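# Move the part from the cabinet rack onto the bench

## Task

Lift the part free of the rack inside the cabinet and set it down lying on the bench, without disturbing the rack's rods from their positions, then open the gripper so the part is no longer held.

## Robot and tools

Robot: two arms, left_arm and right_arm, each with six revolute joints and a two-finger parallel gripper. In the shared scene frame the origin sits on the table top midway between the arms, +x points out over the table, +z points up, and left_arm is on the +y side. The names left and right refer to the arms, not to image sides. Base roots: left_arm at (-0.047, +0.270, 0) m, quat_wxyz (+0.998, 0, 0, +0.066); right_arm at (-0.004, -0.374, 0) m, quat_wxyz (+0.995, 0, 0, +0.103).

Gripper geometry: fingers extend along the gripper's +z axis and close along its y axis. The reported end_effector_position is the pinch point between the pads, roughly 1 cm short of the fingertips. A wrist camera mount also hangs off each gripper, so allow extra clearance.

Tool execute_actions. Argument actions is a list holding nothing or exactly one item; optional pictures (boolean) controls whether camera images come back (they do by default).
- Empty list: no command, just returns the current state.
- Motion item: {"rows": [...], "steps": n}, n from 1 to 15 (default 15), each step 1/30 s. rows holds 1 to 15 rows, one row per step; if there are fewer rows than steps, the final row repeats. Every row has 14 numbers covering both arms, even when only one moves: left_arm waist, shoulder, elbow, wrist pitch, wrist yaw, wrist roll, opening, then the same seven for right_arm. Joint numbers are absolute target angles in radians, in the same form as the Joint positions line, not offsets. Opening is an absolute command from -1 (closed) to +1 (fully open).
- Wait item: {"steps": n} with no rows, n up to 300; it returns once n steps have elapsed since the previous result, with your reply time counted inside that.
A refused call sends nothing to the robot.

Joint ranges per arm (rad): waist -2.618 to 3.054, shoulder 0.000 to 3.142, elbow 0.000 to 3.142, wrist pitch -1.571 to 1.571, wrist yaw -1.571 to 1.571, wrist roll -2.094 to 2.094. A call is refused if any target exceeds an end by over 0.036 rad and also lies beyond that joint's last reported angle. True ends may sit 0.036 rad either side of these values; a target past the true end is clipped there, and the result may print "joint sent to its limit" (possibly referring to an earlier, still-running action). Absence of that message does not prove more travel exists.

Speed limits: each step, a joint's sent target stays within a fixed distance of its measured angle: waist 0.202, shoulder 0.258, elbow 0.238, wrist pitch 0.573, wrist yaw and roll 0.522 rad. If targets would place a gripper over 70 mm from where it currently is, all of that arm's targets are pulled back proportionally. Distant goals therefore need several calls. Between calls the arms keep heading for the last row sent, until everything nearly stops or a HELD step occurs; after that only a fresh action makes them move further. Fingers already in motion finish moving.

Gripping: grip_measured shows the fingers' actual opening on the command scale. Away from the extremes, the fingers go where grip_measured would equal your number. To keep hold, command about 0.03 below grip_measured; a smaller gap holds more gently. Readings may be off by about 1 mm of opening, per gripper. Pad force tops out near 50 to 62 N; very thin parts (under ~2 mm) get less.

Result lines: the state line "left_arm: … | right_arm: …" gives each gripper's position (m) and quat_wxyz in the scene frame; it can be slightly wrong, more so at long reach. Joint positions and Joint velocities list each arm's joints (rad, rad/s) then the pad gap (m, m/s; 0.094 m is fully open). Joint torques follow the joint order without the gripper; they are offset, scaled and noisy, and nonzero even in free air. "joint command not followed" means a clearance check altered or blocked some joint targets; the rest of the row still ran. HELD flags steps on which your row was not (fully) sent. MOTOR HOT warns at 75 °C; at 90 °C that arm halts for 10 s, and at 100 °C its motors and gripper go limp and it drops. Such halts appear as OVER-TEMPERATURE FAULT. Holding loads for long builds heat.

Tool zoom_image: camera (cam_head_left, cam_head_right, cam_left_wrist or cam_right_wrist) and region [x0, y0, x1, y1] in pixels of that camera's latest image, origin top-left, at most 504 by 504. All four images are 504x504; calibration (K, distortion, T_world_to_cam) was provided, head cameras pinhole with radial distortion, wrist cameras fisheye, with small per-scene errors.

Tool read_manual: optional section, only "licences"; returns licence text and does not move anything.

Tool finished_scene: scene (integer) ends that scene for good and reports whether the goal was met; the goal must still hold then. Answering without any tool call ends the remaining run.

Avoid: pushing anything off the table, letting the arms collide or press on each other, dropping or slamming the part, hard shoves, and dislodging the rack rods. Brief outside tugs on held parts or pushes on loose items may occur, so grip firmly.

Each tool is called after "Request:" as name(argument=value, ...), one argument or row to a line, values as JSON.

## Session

Request:
execute_actions(
  actions=[],
)

Scene clock: 0.00 s of 4320.00 s.
left_arm: end_effector_position=(+0.0392, +0.1557, +0.1276) grip_measured=+1.000 end_effector_quat_wxyz=(+0.017, -0.042, +0.999, -0.025) | right_arm: end_effector_position=(+0.1409, -0.0113, +0.2907) grip_measured=+1.000 end_effector_quat_wxyz=(-0.526, +0.807, +0.006, +0.268)
Joint positions: left_arm=[-1.067  1.005  0.9   -1.406 -0.001 -1.019  0.094] | right_arm=[ 1.044  1.109  0.913 -0.114  0.136 -2.006  0.094]
Joint velocities: left_arm=[-0.002  0.002 -0.012 -0.037  0.022 -0.037  0.   ] | right_arm=[ 0.002 -0.002 -0.002 -0.022 -0.037  0.022  0.   ]
Joint torques (N m, as the arm reports them, + toward a larger angle): no reading
camera_calibration (this result's frames):
cam_left_wrist: T_world_to_cam=[[0.222664, -0.974804, -0.0133203, 0.151543], [-0.83205, -0.197141, 0.518487, 0.0301375], [-0.50805, -0.104365, -0.854982, 0.271292], [0, 0, 0, 1]] pos_world=[0.129163, 0.18198, 0.218343]
cam_right_wrist: T_world_to_cam=[[-0.159229, 0.422965, 0.892046, -0.231915], [0.655728, -0.630159, 0.415837, -0.178123], [0.738015, 0.651153, -0.17701, 0.0382308], [0, 0, 0, 1]] pos_world=[0.0516579, -0.039048, 0.287717]

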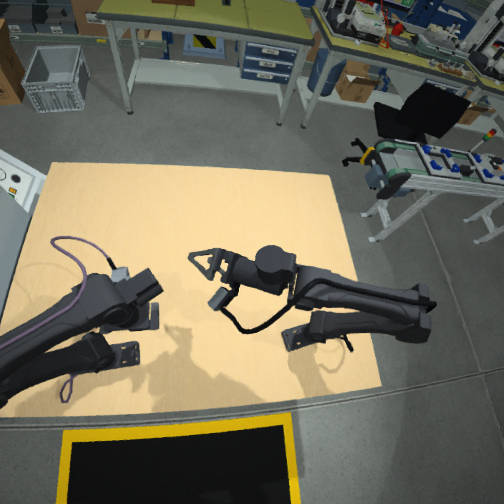

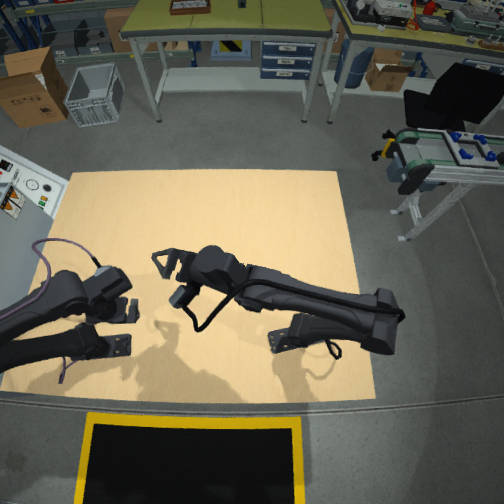

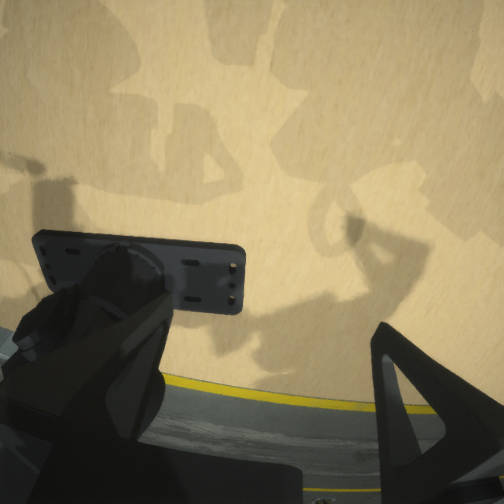

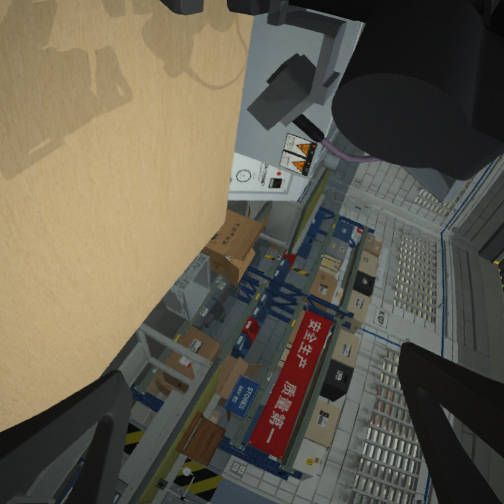

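Request:
execute_actions(
  actions=[
    {"rows": [[0.6,1.005,0.9,-1.406,0,-0.5,1, 0.2,1.109,0.913,-0.114,0.136,-2.006,1]], "steps": 15},
  ],
  pictures=false,
)

Request:
execute_actions(
  actions=[
    {"rows": [[1.0,1.4,1.8,-1.45,0,0,1, 0.2,1.109,0.913,-0.114,0.136,-2.006,1]], "steps": 15},
  ],
  pictures=false,
)

Request:
execute_actions(
  actions=[
    {"rows": [[1.44,1.718,2.211,-1.49,0,0,1, 0.2,1.109,0.913,-0.114,0.136,-2.006,1]], "steps": 15},
  ],
  pictures=false,
)

Request:
execute_actions(
  actions=[
    {"steps": 20},
  ],
)

Scene clock: 3.63 s of 4320.00 s.
left_arm: end_effector_position=(+0.0964, +0.2919, +0.1277) grip_measured=+1.000 end_effector_quat_wxyz=(+0.032, -0.331, +0.943, -0.010) | right_arm: end_effector_position=(+0.3656, -0.2480, +0.2909) grip_measured=+1.000 end_effector_quat_wxyz=(-0.362, +0.734, -0.334, +0.467)
Joint positions: left_arm=[ 0.02   1.005  0.9   -1.399  0.007 -0.523  0.094] | right_arm=[ 0.189  1.109  0.913 -0.114  0.155 -2.006  0.094]
Joint velocities: left_arm=[ 2.142  0.007 -0.007  0.022 -0.037  0.081  0.   ] | right_arm=[-0.012  0.017 -0.002  0.022 -0.051  0.007  0.   ]
Joint torques (N m, as the arm reports them, + toward a larger angle): left_arm=[-0.26 -1.37  6.83  0.08 -0.07  0.08] | right_arm=[ 0.61 -3.52  6.62  1.91 -0.11  0.  ]
Steps of this call (steps 1 to 90: nothing new was sent; then 0.13 s passed at rest; steps 91 to 105: all 15 steps of this action). Readings (joint positions):
91: left_arm=[-1.029 1.005 0.900 -1.406 0.011 -0.933] | right_arm=[1.017 1.109 0.913 -0.114 0.118 -2.006]
92: left_arm=[-0.955 1.005 0.900 -1.404 0.011 -0.847] | right_arm=[0.961 1.109 0.913 -0.114 0.111 -2.006]
94: left_arm=[-0.805 1.005 0.900 -1.401 0.011 -0.723] | right_arm=[0.815 1.109 0.913 -0.114 0.116 -2.006]
98: left_arm=[-0.505 1.005 0.900 -1.399 0.009 -0.593] | right_arm=[0.511 1.109 0.913 -0.114 0.127 -2.006]
105: the state above

Scene clock: 4.13 s of 4320.00 s.
left_arm: end_effector_position=(+0.0978, +0.5470, +0.3029) grip_measured=+1.000 end_effector_quat_wxyz=(+0.221, -0.515, +0.819, +0.126) | right_arm: end_effector_position=(+0.3649, -0.2455, +0.2908) grip_measured=+1.000 end_effector_quat_wxyz=(-0.366, +0.736, -0.330, +0.464)
Joint positions: left_arm=[ 0.956  1.419  1.766 -1.402  0.004 -0.035  0.094] | right_arm=[ 0.191  1.109  0.913 -0.114  0.145 -2.006  0.094]
Joint velocities: left_arm=[ 1.306 -0.315  0.54   0.066 -0.33   0.11   0.   ] | right_arm=[ 0.007  0.007  0.007 -0.037 -0.125 -0.037  0.   ]
Joint torques (N m, as the arm reports them, + toward a larger angle): left_arm=[-2.73 -4.77  6.7   0.36  0.28  0.12] | right_arm=[ 0.62 -3.52  6.64  1.91 -0.07  0.02]
Steps of this call (steps 1 to 15: all 15 steps of this action). Readings (joint positions):
1: left_arm=[0.095 1.044 0.936 -1.434 0.006 -0.440] | right_arm=[0.191 1.109 0.913 -0.114 0.152 -2.006]
2: left_arm=[0.168 1.123 1.010 -1.475 0.008 -0.353] | right_arm=[0.191 1.109 0.913 -0.114 0.150 -2.006]
4: left_arm=[0.299 1.290 1.166 -1.469 0.011 -0.235] | right_arm=[0.191 1.109 0.913 -0.114 0.148 -2.006]
8: left_arm=[0.546 1.437 1.425 -1.422 0.012 -0.111] | right_arm=[0.191 1.109 0.913 -0.114 0.146 -2.006]
15: the state above

Scene clock: 4.63 s of 4320.00 s.
left_arm: end_effector_position=(-0.0543, +0.6575, +0.3242) grip_measured=+1.000 end_effector_quat_wxyz=(+0.185, -0.689, +0.673, +0.192) | right_arm: end_effector_position=(+0.3649, -0.2455, +0.2908) grip_measured=+1.000 end_effector_quat_wxyz=(-0.366, +0.736, -0.330, +0.464)
Joint positions: left_arm=[ 1.45   1.737  2.175 -1.47  -0.009 -0.008  0.094] | right_arm=[ 0.191  1.109  0.913 -0.114  0.145 -2.006  0.094]
Joint velocities: left_arm=[-0.032 -0.085  0.11   0.007 -0.022  0.095  0.   ] | right_arm=[ 0.012 -0.012 -0.007  0.037  0.022 -0.066  0.   ]
Joint torques (N m, as the arm reports them, + toward a larger angle): left_arm=[-0.69 -8.03  8.93  0.75  0.06  0.08] | right_arm=[ 0.62 -3.51  6.61  1.9  -0.07  0.01]
Steps of this call (steps 1 to 15: all 15 steps of this action). Readings (joint positions):
1: left_arm=[1.008 1.442 1.820 -1.436 0.006 -0.029] | right_arm=[0.191 1.109 0.913 -0.114 0.145 -2.006]
2: left_arm=[1.063 1.487 1.901 -1.463 0.007 -0.026] | right_arm=[0.191 1.109 0.913 -0.114 0.145 -2.006]
4: left_arm=[1.179 1.600 2.054 -1.462 0.009 -0.019] | right_arm=[0.191 1.109 0.913 -0.114 0.145 -2.006]
8: left_arm=[1.413 1.735 2.165 -1.433 0.002 -0.012] | right_arm=[0.191 1.109 0.913 -0.114 0.145 -2.006]
15: the state above

Scene clock: 5.30 s of 4320.00 s.
left_arm: end_effector_position=(-0.0540, +0.6549, +0.3284) grip_measured=+1.000 end_effector_quat_wxyz=(+0.188, -0.688, +0.674, +0.195) | right_arm: end_effector_position=(+0.3649, -0.2455, +0.2908) grip_measured=+1.000 end_effector_quat_wxyz=(-0.366, +0.736, -0.330, +0.464)
Joint positions: left_arm=[ 1.45   1.729  2.182 -1.476 -0.009 -0.006  0.094] | right_arm=[ 0.191  1.109  0.913 -0.114  0.145 -2.006  0.094]
Joint velocities: left_arm=[-0.002 -0.017 -0.017 -0.007 -0.081 -0.022  0.   ] | right_arm=[ 0.007  0.002 -0.002 -0.022  0.007 -0.081  0.   ]
Joint torques (N m, as the arm reports them, + toward a larger angle): left_arm=[-0.74 -7.7   8.74  0.79  0.05  0.05] | right_arm=[ 0.59 -3.52  6.61  1.91 -0.08  0.01]
Steps of this call (steps 1 to 15: the robot went on to your last target; steps 16 to 20: nothing new was sent). Readings (joint positions):
1: left_arm=[1.450 1.734 2.178 -1.471 -0.009 -0.008] | right_arm=[0.191 1.109 0.913 -0.114 0.145 -2.006]
2: left_arm=[1.450 1.732 2.180 -1.471 -0.009 -0.007] | right_arm=[0.191 1.109 0.913 -0.114 0.145 -2.006]
4: left_arm=[1.450 1.729 2.182 -1.473 -0.009 -0.007] | right_arm=[0.191 1.109 0.913 -0.114 0.145 -2.006]
8: left_arm=[1.450 1.729 2.182 -1.475 -0.009 -0.006] | right_arm=[0.191 1.109 0.913 -0.114 0.145 -2.006]
20: the state above
All arms were judged still, so your last target was given up. Only a new action makes them travel on or press farther. Fingers that are still opening or closing keep moving.
camera_calibration (this result's frames):
cam_left_wrist: T_world_to_cam=[[0.984552, 0.174799, 0.0100898, -0.0578401], [0.174462, -0.984268, 0.0279274, 0.677771], [0.0148127, -0.0257357, -0.999559, 0.471909], [0, 0, 0, 1]] pos_world=[-0.0682892, 0.689364, 0.453356]
cam_right_wrist: T_world_to_cam=[[0.21601, 0.398608, 0.89132, -0.239943], [-0.0506859, -0.907063, 0.417932, -0.283425], [0.975075, -0.135455, -0.175731, -0.254551], [0, 0, 0, 1]] pos_world=[0.28567, -0.195921, 0.287586]

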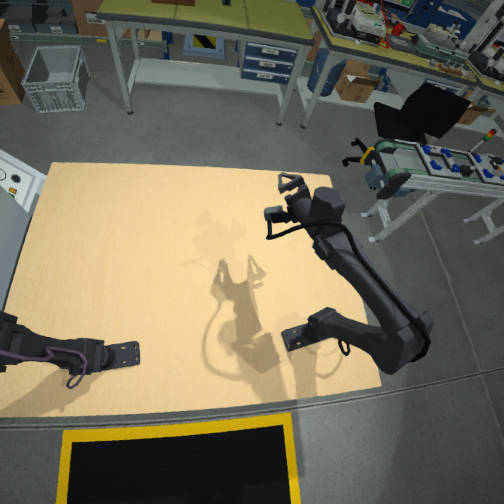

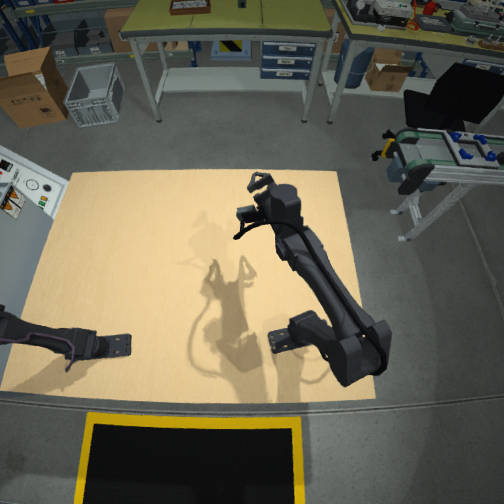

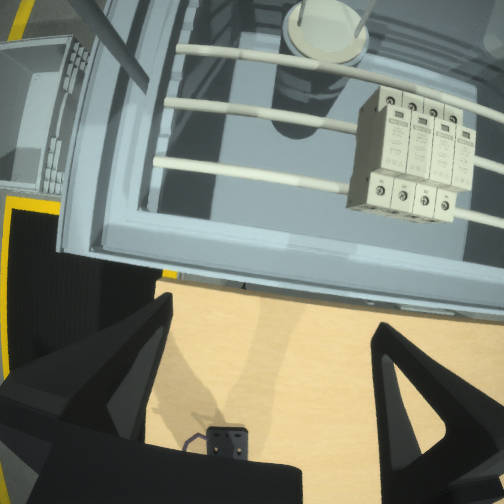

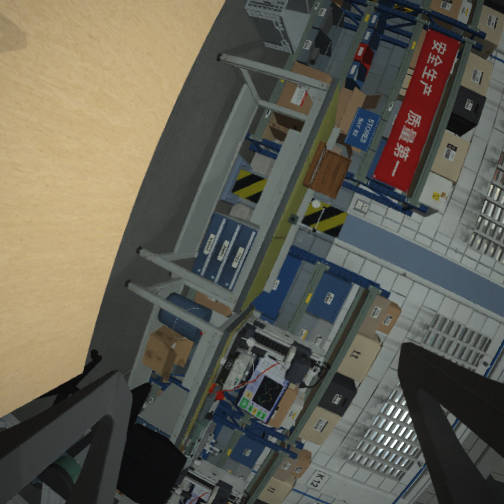

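Request:
execute_actions(
  actions=[
    {"rows": [[1.178,2.03,2.43,-1.376,-0.17,-0.27,1, 0.2,1.109,0.913,-0.114,0.136,-2.006,1]], "steps": 15},
  ],
  pictures=false,
)

Request:
execute_actions(
  actions=[
    {"steps": 20},
  ],
)

Scene clock: 19.90 s of 4320.00 s.
left_arm: end_effector_position=(+0.0561, +0.7392, +0.2765) grip_measured=+1.000 end_effector_quat_wxyz=(+0.191, -0.687, +0.674, +0.190) | right_arm: end_effector_position=(+0.3649, -0.2455, +0.2908) grip_measured=+1.000 end_effector_quat_wxyz=(-0.366, +0.736, -0.330, +0.464)
Joint positions: left_arm=[ 1.167  2.059  2.396 -1.379 -0.142 -0.251  0.094] | right_arm=[ 0.191  1.109  0.913 -0.114  0.145 -2.006  0.094]
Joint velocities: left_arm=[ 0.051 -0.198 -0.017  0.007 -0.139 -0.11   0.   ] | right_arm=[-0.002 -0.002 -0.007  0.022  0.051 -0.037  0.   ]
Joint torques (N m, as the arm reports them, + toward a larger angle): left_arm=[  0.5  -11.31   9.7    0.87  -0.16  -0.05] | right_arm=[ 0.62 -3.48  6.63  1.92 -0.06  0.01]
Steps of this call (steps 1 to 90: nothing new was sent; then 11.10 s passed at rest; steps 91 to 105: all 15 steps of this action). Readings (joint positions):
91: left_arm=[1.434 1.755 2.218 -1.493 -0.033 -0.036] | right_arm=[0.191 1.109 0.913 -0.114 0.145 -2.006]
92: left_arm=[1.404 1.794 2.276 -1.489 -0.057 -0.068] | right_arm=[0.191 1.109 0.913 -0.114 0.145 -2.006]
94: left_arm=[1.325 1.876 2.351 -1.443 -0.087 -0.118] | right_arm=[0.191 1.109 0.913 -0.114 0.145 -2.006]
98: left_arm=[1.185 2.022 2.396 -1.382 -0.120 -0.201] | right_arm=[0.191 1.109 0.913 -0.114 0.145 -2.006]
105: the state above

Scene clock: 20.57 s of 4320.00 s.
left_arm: end_effector_position=(+0.0522, +0.7362, +0.2870) grip_measured=+1.000 end_effector_quat_wxyz=(+0.199, -0.692, +0.665, +0.199) | right_arm: end_effector_position=(+0.3649, -0.2455, +0.2908) grip_measured=+1.000 end_effector_quat_wxyz=(-0.366, +0.736, -0.330, +0.464)
Joint positions: left_arm=[ 1.169  2.036  2.396 -1.379 -0.154 -0.265  0.094] | right_arm=[ 0.191  1.109  0.913 -0.114  0.145 -2.006  0.094]
Joint velocities: left_arm=[-0.007 -0.007 -0.007 -0.007 -0.022  0.066  0.   ] | right_arm=[ 0.002 -0.012 -0.002 -0.022  0.022 -0.081  0.   ]
Joint torques (N m, as the arm reports them, + toward a larger angle): left_arm=[  0.61 -10.26   9.61   0.91  -0.22  -0.06] | right_arm=[ 0.59 -3.5   6.6   1.92 -0.07  0.01]
Steps of this call (steps 1 to 20: the robot went on to your last target). Readings (joint positions):
1: left_arm=[1.169 2.052 2.396 -1.379 -0.145 -0.254] | right_arm=[0.191 1.109 0.913 -0.114 0.145 -2.006]
2: left_arm=[1.169 2.047 2.396 -1.379 -0.147 -0.256] | right_arm=[0.191 1.109 0.913 -0.114 0.145 -2.006]
4: left_arm=[1.169 2.039 2.396 -1.379 -0.150 -0.260] | right_arm=[0.191 1.109 0.913 -0.114 0.145 -2.006]
8: left_arm=[1.169 2.036 2.396 -1.379 -0.153 -0.263] | right_arm=[0.191 1.109 0.913 -0.114 0.145 -2.006]
20: the state above
camera_calibration (this result's frames):
cam_left_wrist: T_world_to_cam=[[0.981563, 0.189007, 0.02847, -0.191841], [0.188859, -0.981973, 0.00782536, 0.743777], [0.0294359, -0.00230427, -0.999564, 0.413107], [0, 0, 0, 1]] pos_world=[0.0356746, 0.76758, 0.412568]
cam_right_wrist: T_world_to_cam=[[0.21601, 0.398608, 0.89132, -0.239943], [-0.0506859, -0.907063, 0.417932, -0.283425], [0.975075, -0.135455, -0.175731, -0.254551], [0, 0, 0, 1]] pos_world=[0.28567, -0.195921, 0.287586]

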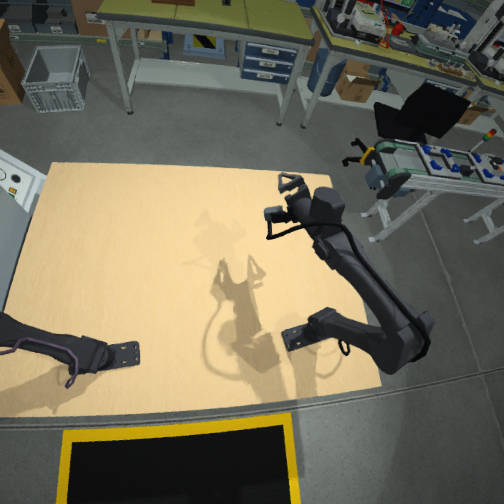

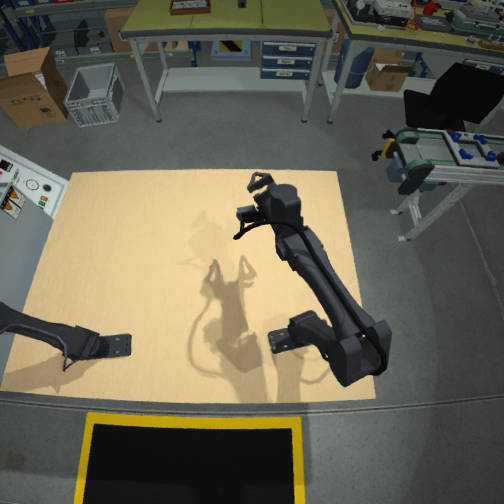

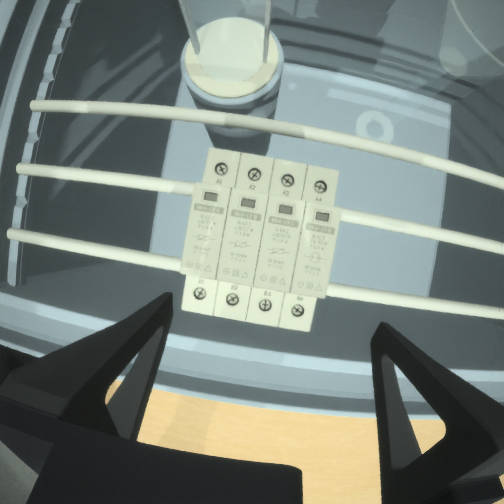

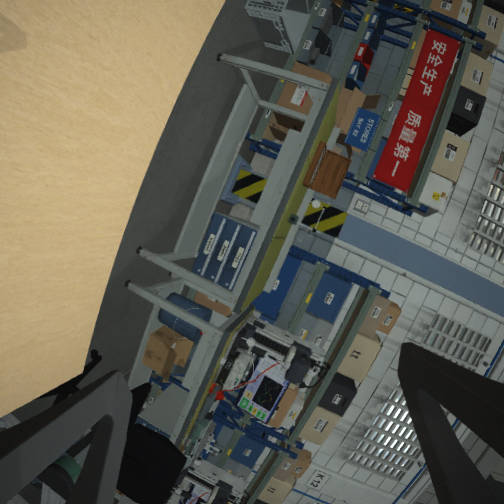

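Request:
execute_actions(
  actions=[
    {"rows": [[1.19,2.03,2.43,-1.376,-0.15,-0.24,1, 0.2,1.109,0.913,-0.114,0.136,-2.006,1],[1.20,2.03,2.43,-1.376,-0.135,-0.22,1, 0.2,1.109,0.913,-0.114,0.136,-2.006,1],[1.208,2.03,2.43,-1.376,-0.125,-0.20,1, 0.2,1.109,0.913,-0.114,0.136,-2.006,1],[1.208,2.03,2.43,-1.376,-0.125,-0.20,1, 0.2,1.109,0.913,-0.114,0.136,-2.006,1],[1.208,2.03,2.43,-1.376,-0.125,-0.20,1, 0.2,1.109,0.913,-0.114,0.136,-2.006,1],[1.208,2.03,2.43,-1.376,-0.125,-0.20,1, 0.2,1.109,0.913,-0.114,0.136,-2.006,1],[1.21,2.03,2.39,-1.35,-0.125,-0.20,1, 0.2,1.109,0.913,-0.114,0.136,-2.006,1],[1.212,2.031,2.37,-1.325,-0.125,-0.198,1, 0.2,1.109,0.913,-0.114,0.136,-2.006,1],[1.214,2.032,2.35,-1.30,-0.124,-0.196,1, 0.2,1.109,0.913,-0.114,0.136,-2.006,1],[1.216,2.033,2.33,-1.275,-0.123,-0.194,1, 0.2,1.109,0.913,-0.114,0.136,-2.006,1],[1.218,2.034,2.31,-1.25,-0.122,-0.192,1, 0.2,1.109,0.913,-0.114,0.136,-2.006,1],[1.22,2.035,2.29,-1.23,-0.121,-0.19,1, 0.2,1.109,0.913,-0.114,0.136,-2.006,1]], "steps": 15},
  ],
  pictures=false,
)

Request:
execute_actions(
  actions=[
    {"steps": 12},
  ],
)

Scene clock: 27.97 s of 4320.00 s.
left_arm: end_effector_position=(+0.0418, +0.7553, +0.2721) grip_measured=+1.000 end_effector_quat_wxyz=(+0.205, -0.680, +0.673, +0.206) | right_arm: end_effector_position=(+0.3649, -0.2455, +0.2908) grip_measured=+1.000 end_effector_quat_wxyz=(-0.366, +0.736, -0.330, +0.464)
Joint positions: left_arm=[ 1.208  2.037  2.313 -1.27  -0.131 -0.201  0.094] | right_arm=[ 0.191  1.109  0.913 -0.114  0.145 -2.006  0.094]
Joint velocities: left_arm=[ 0.007  0.056 -0.208  0.168 -0.022  0.066  0.   ] | right_arm=[ 0.017 -0.012 -0.007 -0.051 -0.022 -0.022  0.   ]
Joint torques (N m, as the arm reports them, + toward a larger angle): left_arm=[  0.75 -10.4    6.11   1.05  -0.04   0.06] | right_arm=[ 0.59 -3.52  6.63  1.91 -0.09  0.01]
Steps of this call (steps 1 to 15: the robot went on to your last target; steps 16 to 90: nothing new was sent; then 3.90 s passed at rest; steps 91 to 105: all 15 steps of this action). Readings (joint positions):
91: left_arm=[1.170 2.036 2.396 -1.379 -0.154 -0.262] | right_arm=[0.191 1.109 0.913 -0.114 0.145 -2.006]
92: left_arm=[1.172 2.036 2.396 -1.379 -0.151 -0.256] | right_arm=[0.191 1.109 0.913 -0.114 0.145 -2.006]
94: left_arm=[1.183 2.036 2.396 -1.379 -0.143 -0.238] | right_arm=[0.191 1.109 0.913 -0.114 0.145 -2.006]
98: left_arm=[1.202 2.036 2.396 -1.371 -0.138 -0.219] | right_arm=[0.191 1.109 0.913 -0.114 0.145 -2.006]
105: the state above

Scene clock: 28.37 s of 4320.00 s.
left_arm: end_effector_position=(+0.0437, +0.7618, +0.2721) grip_measured=+1.000 end_effector_quat_wxyz=(+0.214, -0.677, +0.672, +0.211) | right_arm: end_effector_position=(+0.3649, -0.2455, +0.2908) grip_measured=+1.000 end_effector_quat_wxyz=(-0.366, +0.736, -0.330, +0.464)
Joint positions: left_arm=[ 1.208  2.04   2.305 -1.237 -0.129 -0.196  0.094] | right_arm=[ 0.191  1.109  0.913 -0.114  0.145 -2.006  0.094]
Joint velocities: left_arm=[-0.012  0.002 -0.017 -0.022 -0.022 -0.066  0.   ] | right_arm=[ 0.012 -0.017  0.007 -0.007  0.037  0.066  0.   ]
Joint torques (N m, as the arm reports them, + toward a larger angle): left_arm=[  0.81 -10.46   5.84   0.96  -0.02   0.06] | right_arm=[ 0.58 -3.49  6.64  1.9  -0.07  0.01]
Steps of this call (steps 1 to 12: the robot went on to your last target). Readings (joint positions):
1: left_arm=[1.208 2.039 2.308 -1.265 -0.131 -0.200] | right_arm=[0.191 1.109 0.913 -0.114 0.145 -2.006]
2: left_arm=[1.208 2.040 2.306 -1.261 -0.130 -0.200] | right_arm=[0.191 1.109 0.913 -0.114 0.145 -2.006]
4: left_arm=[1.208 2.040 2.305 -1.253 -0.129 -0.198] | right_arm=[0.191 1.109 0.913 -0.114 0.145 -2.006]
8: left_arm=[1.208 2.040 2.305 -1.241 -0.129 -0.197] | right_arm=[0.191 1.109 0.913 -0.114 0.145 -2.006]
12: the state above
camera_calibration (this result's frames):
cam_left_wrist: T_world_to_cam=[[0.987202, 0.156651, 0.0298911, -0.163795], [0.157614, -0.986943, -0.0331776, 0.786943], [0.0243035, 0.0374643, -0.999002, 0.368217], [0, 0, 0, 1]] pos_world=[0.028716, 0.788531, 0.398855]
cam_right_wrist: T_world_to_cam=[[0.21601, 0.398608, 0.89132, -0.239943], [-0.0506859, -0.907063, 0.417932, -0.283425], [0.975075, -0.135455, -0.175731, -0.254551], [0, 0, 0, 1]] pos_world=[0.28567, -0.195921, 0.287586]

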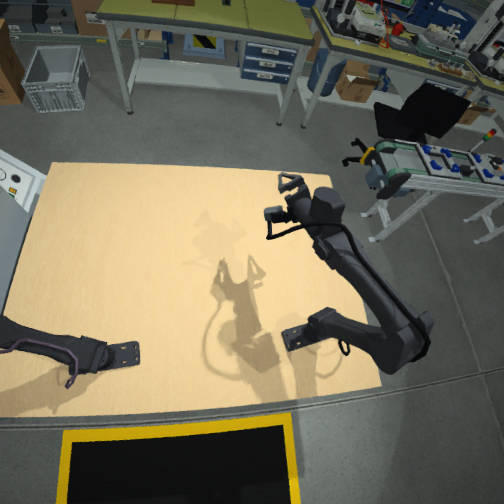

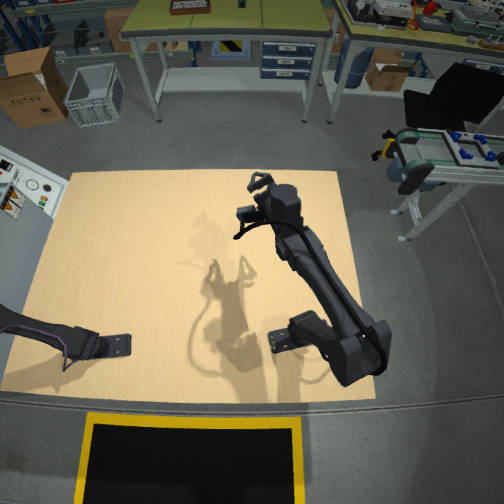

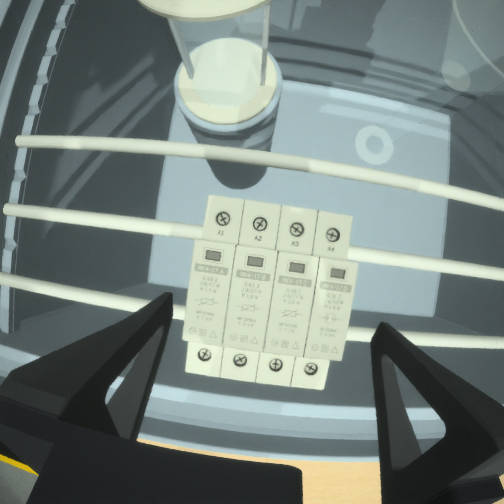

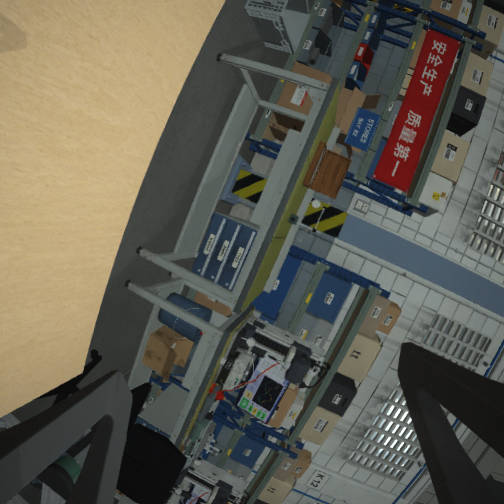

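Request:
execute_actions(
  actions=[
    {"rows": [[1.225,2.036,2.27,-1.215,-0.121,-0.19,1, 0.2,1.109,0.913,-0.114,0.136,-2.006,1],[1.228,2.037,2.25,-1.20,-0.12,-0.189,1, 0.2,1.109,0.913,-0.114,0.136,-2.006,1],[1.23,2.038,2.23,-1.185,-0.12,-0.188,1, 0.2,1.109,0.913,-0.114,0.136,-2.006,1],[1.232,2.039,2.21,-1.17,-0.12,-0.187,1, 0.2,1.109,0.913,-0.114,0.136,-2.006,1],[1.233,2.04,2.19,-1.155,-0.12,-0.186,1, 0.2,1.109,0.913,-0.114,0.136,-2.006,1],[1.234,2.042,2.17,-1.14,-0.12,-0.185,1, 0.2,1.109,0.913,-0.114,0.136,-2.006,1],[1.235,2.043,2.15,-1.12,-0.12,-0.185,1, 0.2,1.109,0.913,-0.114,0.136,-2.006,1],[1.235,2.044,2.135,-1.105,-0.12,-0.185,1, 0.2,1.109,0.913,-0.114,0.136,-2.006,1]], "steps": 15},
  ],
  pictures=false,
)

Request:
execute_actions(
  actions=[
    {"steps": 12},
  ],
)

Scene clock: 32.13 s of 4320.00 s.
left_arm: end_effector_position=(+0.0369, +0.7706, +0.2251) grip_measured=+1.000 end_effector_quat_wxyz=(+0.189, -0.685, +0.675, +0.198) | right_arm: end_effector_position=(+0.3649, -0.2455, +0.2908) grip_measured=+1.000 end_effector_quat_wxyz=(-0.366, +0.736, -0.330, +0.464)
Joint positions: left_arm=[ 1.226  2.05   2.148 -1.127 -0.127 -0.191  0.094] | right_arm=[ 0.191  1.109  0.913 -0.114  0.145 -2.006  0.094]
Joint velocities: left_arm=[ 0.017  0.012  0.002  0.139 -0.051 -0.037  0.   ] | right_arm=[ 0.002  0.002 -0.007  0.007  0.007 -0.007  0.   ]
Joint torques (N m, as the arm reports them, + toward a larger angle): left_arm=[  0.73 -10.82   6.39   0.88  -0.02   0.05] | right_arm=[ 0.57 -3.47  6.62  1.9  -0.07  0.01]
Steps of this call (steps 1 to 30: the robot went on to your last target; steps 31 to 90: nothing new was sent; then 0.27 s passed at rest; steps 91 to 105: all 15 steps of this action). Readings (joint positions):
91: left_arm=[1.209 2.040 2.303 -1.232 -0.128 -0.196] | right_arm=[0.191 1.109 0.913 -0.114 0.145 -2.006]
92: left_arm=[1.210 2.039 2.296 -1.225 -0.128 -0.196] | right_arm=[0.191 1.109 0.913 -0.114 0.145 -2.006]
94: left_arm=[1.214 2.038 2.270 -1.204 -0.128 -0.195] | right_arm=[0.191 1.109 0.913 -0.114 0.145 -2.006]
98: left_arm=[1.223 2.038 2.186 -1.159 -0.128 -0.193] | right_arm=[0.191 1.109 0.913 -0.114 0.145 -2.006]
105: the state above

Scene clock: 32.53 s of 4320.00 s.
left_arm: end_effector_position=(+0.0377, +0.7741, +0.2272) grip_measured=+1.000 end_effector_quat_wxyz=(+0.196, -0.683, +0.673, +0.203) | right_arm: end_effector_position=(+0.3649, -0.2455, +0.2908) grip_measured=+1.000 end_effector_quat_wxyz=(-0.366, +0.736, -0.330, +0.464)
Joint positions: left_arm=[ 1.226  2.05   2.148 -1.11  -0.127 -0.191  0.094] | right_arm=[ 0.191  1.109  0.913 -0.114  0.145 -2.006  0.094]
Joint velocities: left_arm=[-0.002 -0.007  0.017 -0.037  0.051  0.037  0.   ] | right_arm=[-0.007  0.007 -0.002 -0.051  0.037  0.037  0.   ]
Joint torques (N m, as the arm reports them, + toward a larger angle): left_arm=[  0.63 -10.86   6.34   0.94  -0.01   0.06] | right_arm=[ 0.57 -3.46  6.62  1.91 -0.07  0.01]
Steps of this call (steps 1 to 12: the robot went on to your last target). Readings (joint positions):
1: left_arm=[1.226 2.050 2.148 -1.122 -0.127 -0.191] | right_arm=[0.191 1.109 0.913 -0.114 0.145 -2.006]
2: left_arm=[1.226 2.050 2.148 -1.119 -0.127 -0.191] | right_arm=[0.191 1.109 0.913 -0.114 0.145 -2.006]
4: left_arm=[1.226 2.050 2.148 -1.116 -0.127 -0.191] | right_arm=[0.191 1.109 0.913 -0.114 0.145 -2.006]
8: left_arm=[1.226 2.050 2.148 -1.112 -0.127 -0.191] | right_arm=[0.191 1.109 0.913 -0.114 0.145 -2.006]
12: the state above
camera_calibration (this result's frames):
cam_left_wrist: T_world_to_cam=[[0.985512, 0.169093, 0.0131898, -0.164267], [0.169054, -0.985598, 0.004046, 0.788627], [0.013684, -0.0017576, -0.999905, 0.354084], [0, 0, 0, 1]] pos_world=[0.0237214, 0.805669, 0.353026]
cam_right_wrist: T_world_to_cam=[[0.21601, 0.398608, 0.89132, -0.239943], [-0.0506859, -0.907063, 0.417932, -0.283425], [0.975075, -0.135455, -0.175731, -0.254551], [0, 0, 0, 1]] pos_world=[0.28567, -0.195921, 0.287586]

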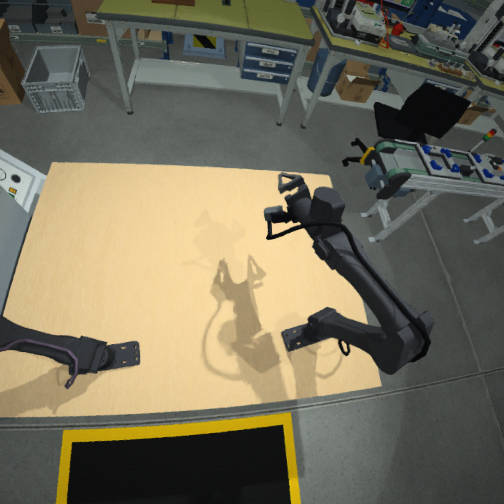

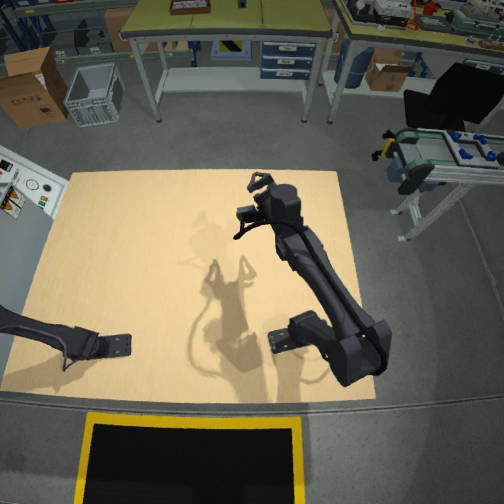

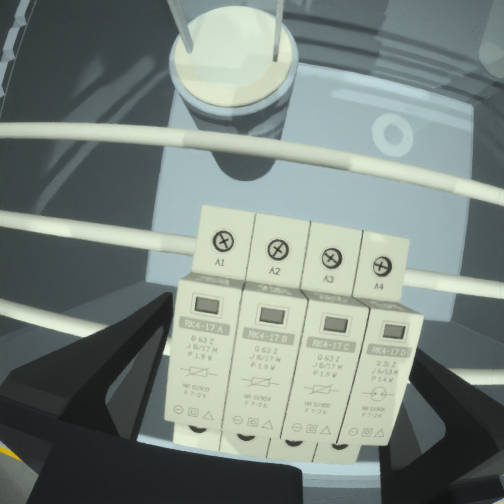

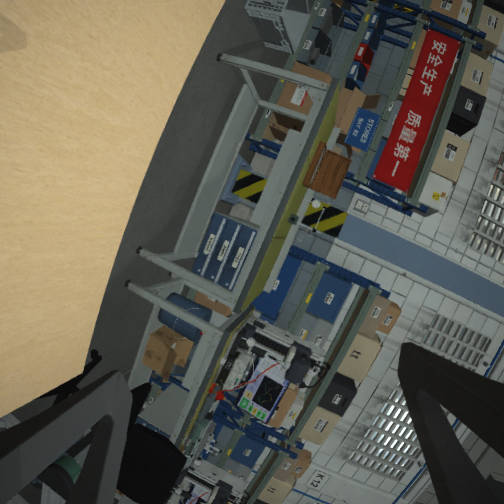

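Request:
execute_actions(
  actions=[
    {"rows": [[1.21,2.044,2.135,-1.105,-0.12,-0.185,1, 0.2,1.109,0.913,-0.114,0.136,-2.006,1],[1.21,2.044,2.135,-1.105,-0.12,-0.185,1, 0.2,1.109,0.913,-0.114,0.136,-2.006,1],[1.21,2.044,2.135,-1.105,-0.12,-0.185,1, 0.2,1.109,0.913,-0.114,0.136,-2.006,1],[1.21,2.044,2.135,-1.105,-0.12,-0.185,0.9, 0.2,1.109,0.913,-0.114,0.136,-2.006,1],[1.21,2.044,2.135,-1.105,-0.12,-0.185,0.8, 0.2,1.109,0.913,-0.114,0.136,-2.006,1],[1.21,2.044,2.135,-1.105,-0.12,-0.185,0.72, 0.2,1.109,0.913,-0.114,0.136,-2.006,1],[1.21,2.044,2.135,-1.105,-0.12,-0.185,0.66, 0.2,1.109,0.913,-0.114,0.136,-2.006,1],[1.21,2.044,2.135,-1.105,-0.12,-0.185,0.62, 0.2,1.109,0.913,-0.114,0.136,-2.006,1],[1.21,2.044,2.135,-1.105,-0.12,-0.185,0.59, 0.2,1.109,0.913,-0.114,0.136,-2.006,1],[1.21,2.044,2.135,-1.105,-0.12,-0.185,0.56, 0.2,1.109,0.913,-0.114,0.136,-2.006,1],[1.21,2.044,2.135,-1.105,-0.12,-0.185,0.53, 0.2,1.109,0.913,-0.114,0.136,-2.006,1],[1.21,2.044,2.135,-1.105,-0.12,-0.185,0.50, 0.2,1.109,0.913,-0.114,0.136,-2.006,1],[1.21,2.044,2.135,-1.105,-0.12,-0.185,0.47, 0.2,1.109,0.913,-0.114,0.136,-2.006,1]], "steps": 15},
  ],
  pictures=false,
)

Scene clock: 37.23 s of 4320.00 s.
left_arm: end_effector_position=(+0.0398, +0.7741, +0.2274) grip_measured=+0.520 end_effector_quat_wxyz=(+0.198, -0.682, +0.675, +0.202) | right_arm: end_effector_position=(+0.3649, -0.2455, +0.2908) grip_measured=+1.000 end_effector_quat_wxyz=(-0.366, +0.736, -0.330, +0.464)
Joint positions: left_arm=[ 1.223  2.05   2.148 -1.109 -0.124 -0.19   0.071] | right_arm=[ 0.191  1.109  0.913 -0.114  0.145 -2.006  0.094]
Joint velocities: left_arm=[ 0.007  0.007 -0.012  0.022 -0.007 -0.051 -0.   ] | right_arm=[ 0.002 -0.012  0.012 -0.022 -0.066  0.037  0.   ]
Joint torques (N m, as the arm reports them, + toward a larger angle): left_arm=[ -0.94 -10.89   6.35   0.93  -0.04   0.05] | right_arm=[ 0.6  -3.53  6.62  1.9  -0.08  0.01]
Steps of this call (steps 1 to 30: the robot went on to your last target; steps 31 to 90: nothing new was sent; then 1.20 s passed at rest; steps 91 to 105: all 15 steps of this action). Readings (joint positions):
91: left_arm=[1.226 2.050 2.148 -1.110 -0.127 -0.191] | right_arm=[0.191 1.109 0.913 -0.114 0.145 -2.006]
92: left_arm=[1.226 2.050 2.148 -1.110 -0.127 -0.191] | right_arm=[0.191 1.109 0.913 -0.114 0.145 -2.006]
94: left_arm=[1.226 2.050 2.148 -1.110 -0.127 -0.191] | right_arm=[0.191 1.109 0.913 -0.114 0.145 -2.006]
98: left_arm=[1.226 2.050 2.148 -1.110 -0.127 -0.190] | right_arm=[0.191 1.109 0.913 -0.114 0.145 -2.006]
105: the state above

Request:
execute_actions(
  actions=[
    {"rows": [[1.222,2.044,2.16,-1.12,-0.12,-0.185,0.45, 0.2,1.109,0.913,-0.114,0.136,-2.006,1],[1.222,2.043,2.185,-1.14,-0.12,-0.185,0.45, 0.2,1.109,0.913,-0.114,0.136,-2.006,1],[1.222,2.042,2.21,-1.16,-0.12,-0.185,0.45, 0.2,1.109,0.913,-0.114,0.136,-2.006,1],[1.222,2.04,2.235,-1.18,-0.12,-0.185,0.45, 0.2,1.109,0.913,-0.114,0.136,-2.006,1],[1.222,2.038,2.26,-1.20,-0.12,-0.185,0.45, 0.2,1.109,0.913,-0.114,0.136,-2.006,1],[1.222,2.036,2.285,-1.225,-0.12,-0.185,0.45, 0.2,1.109,0.913,-0.114,0.136,-2.006,1],[1.222,2.034,2.31,-1.25,-0.12,-0.185,0.45, 0.2,1.109,0.913,-0.114,0.136,-2.006,1],[1.222,2.03,2.335,-1.275,-0.12,-0.185,0.45, 0.2,1.109,0.913,-0.114,0.136,-2.006,1],[1.222,2.02,2.36,-1.30,-0.12,-0.185,0.45, 0.2,1.109,0.913,-0.114,0.136,-2.006,1],[1.222,2.01,2.38,-1.33,-0.12,-0.185,0.45, 0.2,1.109,0.913,-0.114,0.136,-2.006,1],[1.222,1.99,2.39,-1.36,-0.12,-0.185,0.45, 0.2,1.109,0.913,-0.114,0.136,-2.006,1],[1.222,1.96,2.395,-1.40,-0.12,-0.185,0.45, 0.2,1.109,0.913,-0.114,0.136,-2.006,1],[1.222,1.93,2.40,-1.43,-0.12,-0.185,0.45, 0.2,1.109,0.913,-0.114,0.136,-2.006,1],[1.222,1.89,2.40,-1.47,-0.12,-0.185,0.45, 0.2,1.109,0.913,-0.114,0.136,-2.006,1],[1.222,1.85,2.39,-1.50,-0.12,-0.185,0.45, 0.2,1.109,0.913,-0.114,0.136,-2.006,1]], "steps": 15},
  ],
  pictures=false,
)

Request:
execute_actions(
  actions=[
    {"steps": 15},
  ],
)

Scene clock: 44.03 s of 4320.00 s.
left_arm: end_effector_position=(+0.0306, +0.7264, +0.2842) grip_measured=+0.520 end_effector_quat_wxyz=(+0.186, -0.684, +0.679, +0.190) | right_arm: end_effector_position=(+0.3649, -0.2455, +0.2908) grip_measured=+1.000 end_effector_quat_wxyz=(-0.366, +0.736, -0.330, +0.464)
Joint positions: left_arm=[ 1.223  1.988  2.328 -1.383 -0.117 -0.19   0.071] | right_arm=[ 0.191  1.109  0.913 -0.114  0.145 -2.006  0.094]
Joint velocities: left_arm=[-0.002 -0.735 -0.007 -0.755 -0.007 -0.066 -0.002] | right_arm=[-0.002 -0.017 -0.007 -0.007  0.022  0.066  0.   ]
Joint torques (N m, as the arm reports them, + toward a larger angle): left_arm=[ -0.07 -13.4   10.76   1.11  -0.1    0.03] | right_arm=[ 0.6  -3.48  6.65  1.91 -0.07  0.01]
Steps of this call (steps 1 to 15: the robot went on to your last target; steps 16 to 90: nothing new was sent; then 3.30 s passed at rest; steps 91 to 105: all 15 steps of this action). Readings (joint positions):
91: left_arm=[1.223 2.050 2.148 -1.109 -0.124 -0.190] | right_arm=[0.191 1.109 0.913 -0.114 0.145 -2.006]
92: left_arm=[1.223 2.050 2.148 -1.109 -0.124 -0.190] | right_arm=[0.191 1.109 0.913 -0.114 0.145 -2.006]
94: left_arm=[1.223 2.053 2.164 -1.127 -0.123 -0.190] | right_arm=[0.191 1.109 0.913 -0.114 0.145 -2.006]
98: left_arm=[1.223 2.066 2.235 -1.223 -0.120 -0.190] | right_arm=[0.191 1.109 0.913 -0.114 0.145 -2.006]
105: the state above

Scene clock: 44.53 s of 4320.00 s.
left_arm: end_effector_position=(+0.0190, +0.6735, +0.3275) grip_measured=+0.520 end_effector_quat_wxyz=(+0.187, -0.684, +0.679, +0.191) | right_arm: end_effector_position=(+0.3649, -0.2455, +0.2908) grip_measured=+1.000 end_effector_quat_wxyz=(-0.366, +0.736, -0.330, +0.464)
Joint positions: left_arm=[ 1.223  1.865  2.362 -1.538 -0.117 -0.19   0.071] | right_arm=[ 0.191  1.109  0.913 -0.114  0.145 -2.006  0.094]
Joint velocities: left_arm=[ 0.012  0.056  0.002 -0.007 -0.007 -0.081  0.001] | right_arm=[ 0.017  0.002  0.002 -0.007 -0.022 -0.022  0.   ]
Joint torques (N m, as the arm reports them, + toward a larger angle): left_arm=[-0.08 -9.31  8.47  1.19 -0.09  0.05] | right_arm=[ 0.6  -3.49  6.64  1.92 -0.08  0.01]
Steps of this call (steps 1 to 15: the robot went on to your last target). Readings (joint positions):
1: left_arm=[1.223 1.962 2.328 -1.409 -0.117 -0.190] | right_arm=[0.191 1.109 0.913 -0.114 0.145 -2.006]
2: left_arm=[1.223 1.934 2.328 -1.435 -0.117 -0.190] | right_arm=[0.191 1.109 0.913 -0.114 0.145 -2.006]
4: left_arm=[1.223 1.888 2.340 -1.481 -0.117 -0.190] | right_arm=[0.191 1.109 0.913 -0.114 0.145 -2.006]
8: left_arm=[1.223 1.846 2.362 -1.520 -0.117 -0.190] | right_arm=[0.191 1.109 0.913 -0.114 0.145 -2.006]
15: the state above
camera_calibration (this result's frames):
cam_left_wrist: T_world_to_cam=[[0.986867, 0.161237, 0.00982104, -0.12382], [0.160823, -0.986399, 0.0339611, 0.683172], [0.0151633, -0.0319356, -0.999375, 0.474525], [0, 0, 0, 1]] pos_world=[0.00512921, 0.708999, 0.452243]
cam_right_wrist: T_world_to_cam=[[0.21601, 0.398608, 0.89132, -0.239943], [-0.0506859, -0.907063, 0.417932, -0.283425], [0.975075, -0.135455, -0.175731, -0.254551], [0, 0, 0, 1]] pos_world=[0.28567, -0.195921, 0.287586]

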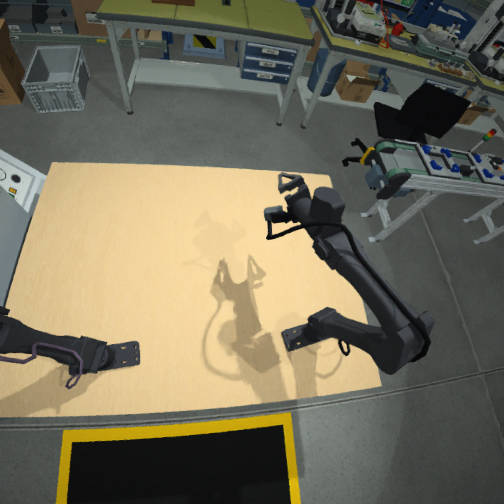

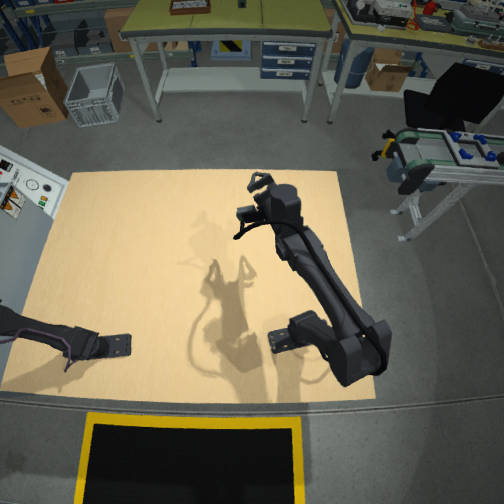

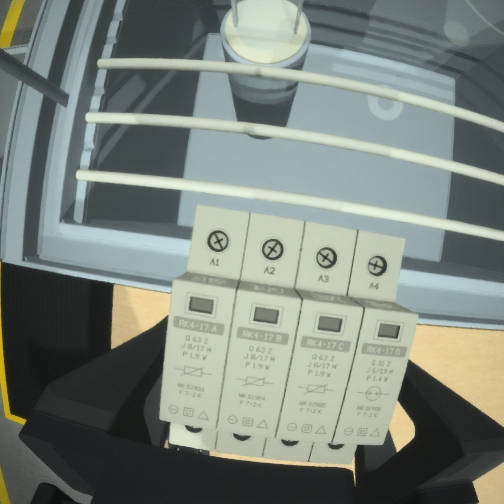

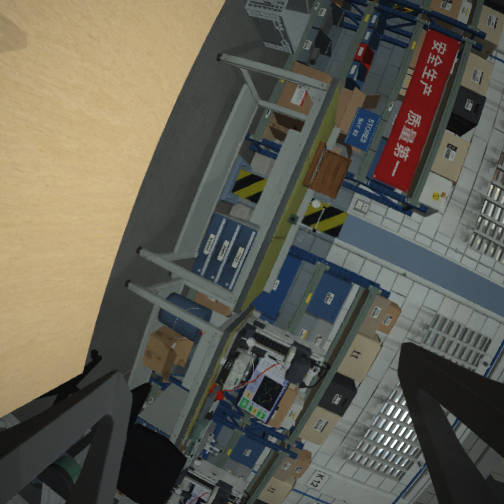

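Request:
execute_actions(
  actions=[
    {"rows": [[1.20,1.85,2.39,-1.50,-0.12,-0.185,0.45, 0.2,1.109,0.913,-0.114,0.136,-2.006,1],[1.17,1.85,2.39,-1.50,-0.12,-0.185,0.45, 0.2,1.109,0.913,-0.114,0.136,-2.006,1],[1.13,1.85,2.39,-1.50,-0.12,-0.185,0.45, 0.2,1.109,0.913,-0.114,0.136,-2.006,1],[1.08,1.85,2.39,-1.50,-0.12,-0.185,0.45, 0.2,1.109,0.913,-0.114,0.136,-2.006,1],[1.03,1.85,2.39,-1.50,-0.12,-0.185,0.45, 0.2,1.109,0.913,-0.114,0.136,-2.006,1],[0.98,1.85,2.39,-1.50,-0.12,-0.185,0.45, 0.2,1.109,0.913,-0.114,0.136,-2.006,1],[0.93,1.85,2.39,-1.50,-0.12,-0.185,0.45, 0.2,1.109,0.913,-0.114,0.136,-2.006,1],[0.88,1.85,2.39,-1.50,-0.12,-0.185,0.45, 0.2,1.109,0.913,-0.114,0.136,-2.006,1],[0.83,1.85,2.39,-1.50,-0.12,-0.185,0.45, 0.2,1.109,0.913,-0.114,0.136,-2.006,1],[0.78,1.85,2.39,-1.50,-0.12,-0.185,0.45, 0.2,1.109,0.913,-0.114,0.136,-2.006,1],[0.73,1.84,2.35,-1.47,-0.12,-0.185,0.45, 0.2,1.109,0.913,-0.114,0.136,-2.006,1],[0.68,1.83,2.31,-1.44,-0.12,-0.185,0.45, 0.2,1.109,0.913,-0.114,0.136,-2.006,1],[0.63,1.82,2.27,-1.41,-0.12,-0.185,0.45, 0.2,1.109,0.913,-0.114,0.136,-2.006,1],[0.58,1.81,2.23,-1.38,-0.12,-0.185,0.45, 0.2,1.109,0.913,-0.114,0.136,-2.006,1],[0.53,1.80,2.19,-1.35,-0.12,-0.185,0.45, 0.2,1.109,0.913,-0.114,0.136,-2.006,1]], "steps": 15},
  ],
  pictures=false,
)

Request:
execute_actions(
  actions=[
    {"rows": [[0.48,1.79,2.148,-1.318,-0.12,-0.185,0.45, 0.2,1.109,0.913,-0.114,0.136,-2.006,1],[0.43,1.78,2.106,-1.286,-0.12,-0.185,0.45, 0.2,1.109,0.913,-0.114,0.136,-2.006,1],[0.38,1.77,2.064,-1.254,-0.12,-0.185,0.45, 0.2,1.109,0.913,-0.114,0.136,-2.006,1],[0.33,1.76,2.022,-1.221,-0.12,-0.185,0.45, 0.2,1.109,0.913,-0.114,0.136,-2.006,1],[0.28,1.75,1.98,-1.189,-0.12,-0.185,0.45, 0.2,1.109,0.913,-0.114,0.136,-2.006,1],[0.23,1.74,1.938,-1.157,-0.12,-0.185,0.45, 0.2,1.109,0.913,-0.114,0.136,-2.006,1],[0.18,1.73,1.896,-1.124,-0.12,-0.185,0.45, 0.2,1.109,0.913,-0.114,0.136,-2.006,1],[0.14,1.72,1.854,-1.092,-0.12,-0.185,0.45, 0.2,1.109,0.913,-0.114,0.136,-2.006,1],[0.10,1.71,1.812,-1.06,-0.12,-0.185,0.45, 0.2,1.109,0.913,-0.114,0.136,-2.006,1],[0.07,1.70,1.77,-1.027,-0.12,-0.185,0.45, 0.2,1.109,0.913,-0.114,0.136,-2.006,1],[0.04,1.69,1.728,-0.995,-0.12,-0.185,0.45, 0.2,1.109,0.913,-0.114,0.136,-2.006,1],[0.02,1.68,1.686,-0.963,-0.12,-0.185,0.45, 0.2,1.109,0.913,-0.114,0.136,-2.006,1],[0.01,1.67,1.644,-0.93,-0.12,-0.185,0.45, 0.2,1.109,0.913,-0.114,0.136,-2.006,1],[0.0,1.66,1.602,-0.898,-0.12,-0.185,0.45, 0.2,1.109,0.913,-0.114,0.136,-2.006,1],[0.0,1.65,1.56,-0.866,-0.12,-0.185,0.45, 0.2,1.109,0.913,-0.114,0.136,-2.006,1]], "steps": 15},
  ],
  pictures=false,
)

Request:
execute_actions(
  actions=[
    {"rows": [[0.0,1.64,1.518,-0.833,-0.12,-0.185,0.45, 0.2,1.109,0.913,-0.114,0.136,-2.006,1],[0.0,1.63,1.476,-0.80,-0.12,-0.185,0.45, 0.2,1.109,0.913,-0.114,0.136,-2.006,1],[0.0,1.62,1.434,-0.77,-0.12,-0.185,0.45, 0.2,1.109,0.913,-0.114,0.136,-2.006,1],[0.0,1.61,1.392,-0.736,-0.12,-0.185,0.45, 0.2,1.109,0.913,-0.114,0.136,-2.006,1],[0.0,1.60,1.35,-0.704,-0.12,-0.185,0.45, 0.2,1.109,0.913,-0.114,0.136,-2.006,1],[0.0,1.59,1.308,-0.672,-0.12,-0.185,0.45, 0.2,1.109,0.913,-0.114,0.136,-2.006,1],[0.0,1.58,1.266,-0.64,-0.12,-0.185,0.45, 0.2,1.109,0.913,-0.114,0.136,-2.006,1],[0.0,1.57,1.224,-0.607,-0.12,-0.185,0.45, 0.2,1.109,0.913,-0.114,0.136,-2.006,1],[0.0,1.56,1.182,-0.575,-0.12,-0.185,0.45, 0.2,1.109,0.913,-0.114,0.136,-2.006,1],[0.0,1.55,1.14,-0.543,-0.12,-0.185,0.45, 0.2,1.109,0.913,-0.114,0.136,-2.006,1],[0.0,1.54,1.098,-0.51,-0.12,-0.185,0.45, 0.2,1.109,0.913,-0.114,0.136,-2.006,1],[0.0,1.53,1.056,-0.478,-0.12,-0.185,0.45, 0.2,1.109,0.913,-0.114,0.136,-2.006,1],[0.0,1.52,1.014,-0.446,-0.12,-0.185,0.45, 0.2,1.109,0.913,-0.114,0.136,-2.006,1],[0.0,1.51,0.972,-0.413,-0.12,-0.185,0.45, 0.2,1.109,0.913,-0.114,0.136,-2.006,1],[0.0,1.50,0.93,-0.38,-0.12,-0.185,0.45, 0.2,1.109,0.913,-0.114,0.136,-2.006,1]], "steps": 15},
  ],
  pictures=false,
)

Request:
execute_actions(
  actions=[
    {"steps": 20},
  ],
  pictures=false,
)

Scene clock: 54.00 s of 4320.00 s.
left_arm: end_effector_position=(+0.2451, +0.5689, +0.3132) grip_measured=+0.521 end_effector_quat_wxyz=(+0.237, -0.448, +0.853, +0.126) | right_arm: end_effector_position=(+0.3649, -0.2455, +0.2908) grip_measured=+1.000 end_effector_quat_wxyz=(-0.366, +0.736, -0.330, +0.464)
Joint positions: left_arm=[ 0.612  1.846  2.261 -1.453 -0.117 -0.19   0.071] | right_arm=[ 0.191  1.109  0.913 -0.114  0.145 -2.006  0.094]
Joint velocities: left_arm=[-1.341 -0.252 -1.082  0.579  0.037  0.022 -0.   ] | right_arm=[ 0.007 -0.002  0.007  0.022  0.037 -0.007  0.   ]
Joint torques (N m, as the arm reports them, + toward a larger angle): left_arm=[ -0.02 -10.22   6.04   0.94  -0.1    0.06] | right_arm=[ 0.62 -3.5   6.67  1.91 -0.08  0.01]
Steps of this call (steps 1 to 15: the robot went on to your last target; steps 16 to 90: nothing new was sent; then 5.97 s passed at rest; steps 91 to 105: all 15 steps of this action). Readings (joint positions):
91: left_arm=[1.222 1.868 2.362 -1.539 -0.117 -0.190] | right_arm=[0.191 1.109 0.913 -0.114 0.145 -2.006]
92: left_arm=[1.217 1.868 2.362 -1.540 -0.119 -0.190] | right_arm=[0.191 1.109 0.913 -0.114 0.145 -2.006]
94: left_arm=[1.182 1.868 2.362 -1.540 -0.130 -0.190] | right_arm=[0.191 1.109 0.913 -0.114 0.145 -2.006]
98: left_arm=[0.997 1.868 2.362 -1.539 -0.139 -0.190] | right_arm=[0.191 1.109 0.913 -0.114 0.145 -2.006]
105: the state above

Scene clock: 54.50 s of 4320.00 s.
left_arm: end_effector_position=(+0.3625, +0.3379, +0.1964) grip_measured=+0.521 end_effector_quat_wxyz=(+0.227, -0.161, +0.960, +0.036) | right_arm: end_effector_position=(+0.3649, -0.2455, +0.2908) grip_measured=+1.000 end_effector_quat_wxyz=(-0.366, +0.736, -0.330, +0.464)
Joint positions: left_arm=[-0.009  1.71   1.625 -1.031 -0.089 -0.187  0.071] | right_arm=[ 0.191  1.109  0.913 -0.114  0.145 -2.006  0.094]
Joint velocities: left_arm=[-0.286 -0.364 -1.199  0.93   0.11  -0.022 -0.   ] | right_arm=[-0.007 -0.012 -0.012 -0.022  0.037  0.037  0.   ]
Joint torques (N m, as the arm reports them, + toward a larger angle): left_arm=[  1.91 -10.43   8.36   1.04  -0.45  -0.01] | right_arm=[ 0.61 -3.49  6.65  1.91 -0.07  0.02]
Steps of this call (steps 1 to 15: all 15 steps of this action). Readings (joint positions):
1: left_arm=[0.564 1.837 2.222 -1.431 -0.116 -0.190] | right_arm=[0.191 1.109 0.913 -0.114 0.145 -2.006]
2: left_arm=[0.517 1.829 2.180 -1.407 -0.115 -0.190] | right_arm=[0.191 1.109 0.913 -0.114 0.145 -2.006]
4: left_arm=[0.421 1.814 2.093 -1.357 -0.114 -0.190] | right_arm=[0.191 1.109 0.913 -0.114 0.145 -2.006]
8: left_arm=[0.223 1.786 1.919 -1.243 -0.113 -0.189] | right_arm=[0.191 1.109 0.913 -0.114 0.145 -2.006]
15: the state above

Scene clock: 55.00 s of 4320.00 s.
left_arm: end_effector_position=(+0.3113, +0.3328, +0.0811) grip_measured=+0.521 end_effector_quat_wxyz=(+0.225, -0.161, +0.960, +0.040) | right_arm: end_effector_position=(+0.3649, -0.2455, +0.2908) grip_measured=+1.000 end_effector_quat_wxyz=(-0.366, +0.736, -0.330, +0.464)
Joint positions: left_arm=[-0.01   1.553  0.996 -0.562 -0.097 -0.187  0.071] | right_arm=[ 0.191  1.109  0.913 -0.114  0.145 -2.006  0.094]
Joint velocities: left_arm=[-0.012 -0.31  -1.204  0.96   0.007 -0.051  0.   ] | right_arm=[ 0.012 -0.002 -0.012 -0.007  0.007 -0.022  0.   ]
Joint torques (N m, as the arm reports them, + toward a larger angle): left_arm=[ 0.69 -8.72  7.97  1.06 -0.23  0.  ] | right_arm=[ 0.6  -3.52  6.64  1.92 -0.08  0.02]
Steps of this call (steps 1 to 15: all 15 steps of this action). Readings (joint positions):
1: left_arm=[-0.015 1.697 1.584 -1.001 -0.086 -0.187] | right_arm=[0.191 1.109 0.913 -0.114 0.145 -2.006]
2: left_arm=[-0.015 1.685 1.542 -0.971 -0.086 -0.187] | right_arm=[0.191 1.109 0.913 -0.114 0.145 -2.006]
4: left_arm=[-0.012 1.661 1.460 -0.910 -0.091 -0.187] | right_arm=[0.191 1.109 0.913 -0.114 0.145 -2.006]
8: left_arm=[-0.010 1.621 1.292 -0.783 -0.097 -0.187] | right_arm=[0.191 1.109 0.913 -0.114 0.145 -2.006]
15: the state above

Scene clock: 55.67 s of 4320.00 s.
left_arm: end_effector_position=(+0.3136, +0.3332, +0.0730) grip_measured=+0.521 end_effector_quat_wxyz=(+0.255, -0.162, +0.953, +0.039) | right_arm: end_effector_position=(+0.3649, -0.2455, +0.2908) grip_measured=+1.000 end_effector_quat_wxyz=(-0.366, +0.736, -0.330, +0.464)
Joint positions: left_arm=[-0.01   1.532  0.912 -0.437 -0.098 -0.187  0.071] | right_arm=[ 0.191  1.109  0.913 -0.114  0.145 -2.006  0.094]
Joint velocities: left_arm=[ 0.002 -0.002  0.017 -0.037  0.051  0.051  0.001] | right_arm=[ 0.007 -0.012 -0.012  0.066 -0.037 -0.022  0.   ]
Joint torques (N m, as the arm reports them, + toward a larger angle): left_arm=[ 0.7  -8.38  8.95  1.3  -0.24  0.01] | right_arm=[ 0.6  -3.5   6.63  1.91 -0.08  0.  ]
Steps of this call (steps 1 to 20: the robot went on to your last target). Readings (joint positions):
1: left_arm=[-0.010 1.545 0.962 -0.539 -0.097 -0.187] | right_arm=[0.191 1.109 0.913 -0.114 0.145 -2.006]
2: left_arm=[-0.010 1.542 0.937 -0.528 -0.097 -0.187] | right_arm=[0.191 1.109 0.913 -0.114 0.145 -2.006]
4: left_arm=[-0.010 1.542 0.915 -0.517 -0.097 -0.187] | right_arm=[0.191 1.109 0.913 -0.114 0.145 -2.006]
8: left_arm=[-0.010 1.539 0.912 -0.477 -0.097 -0.187] | right_arm=[0.191 1.109 0.913 -0.114 0.145 -2.006]
20: the state above


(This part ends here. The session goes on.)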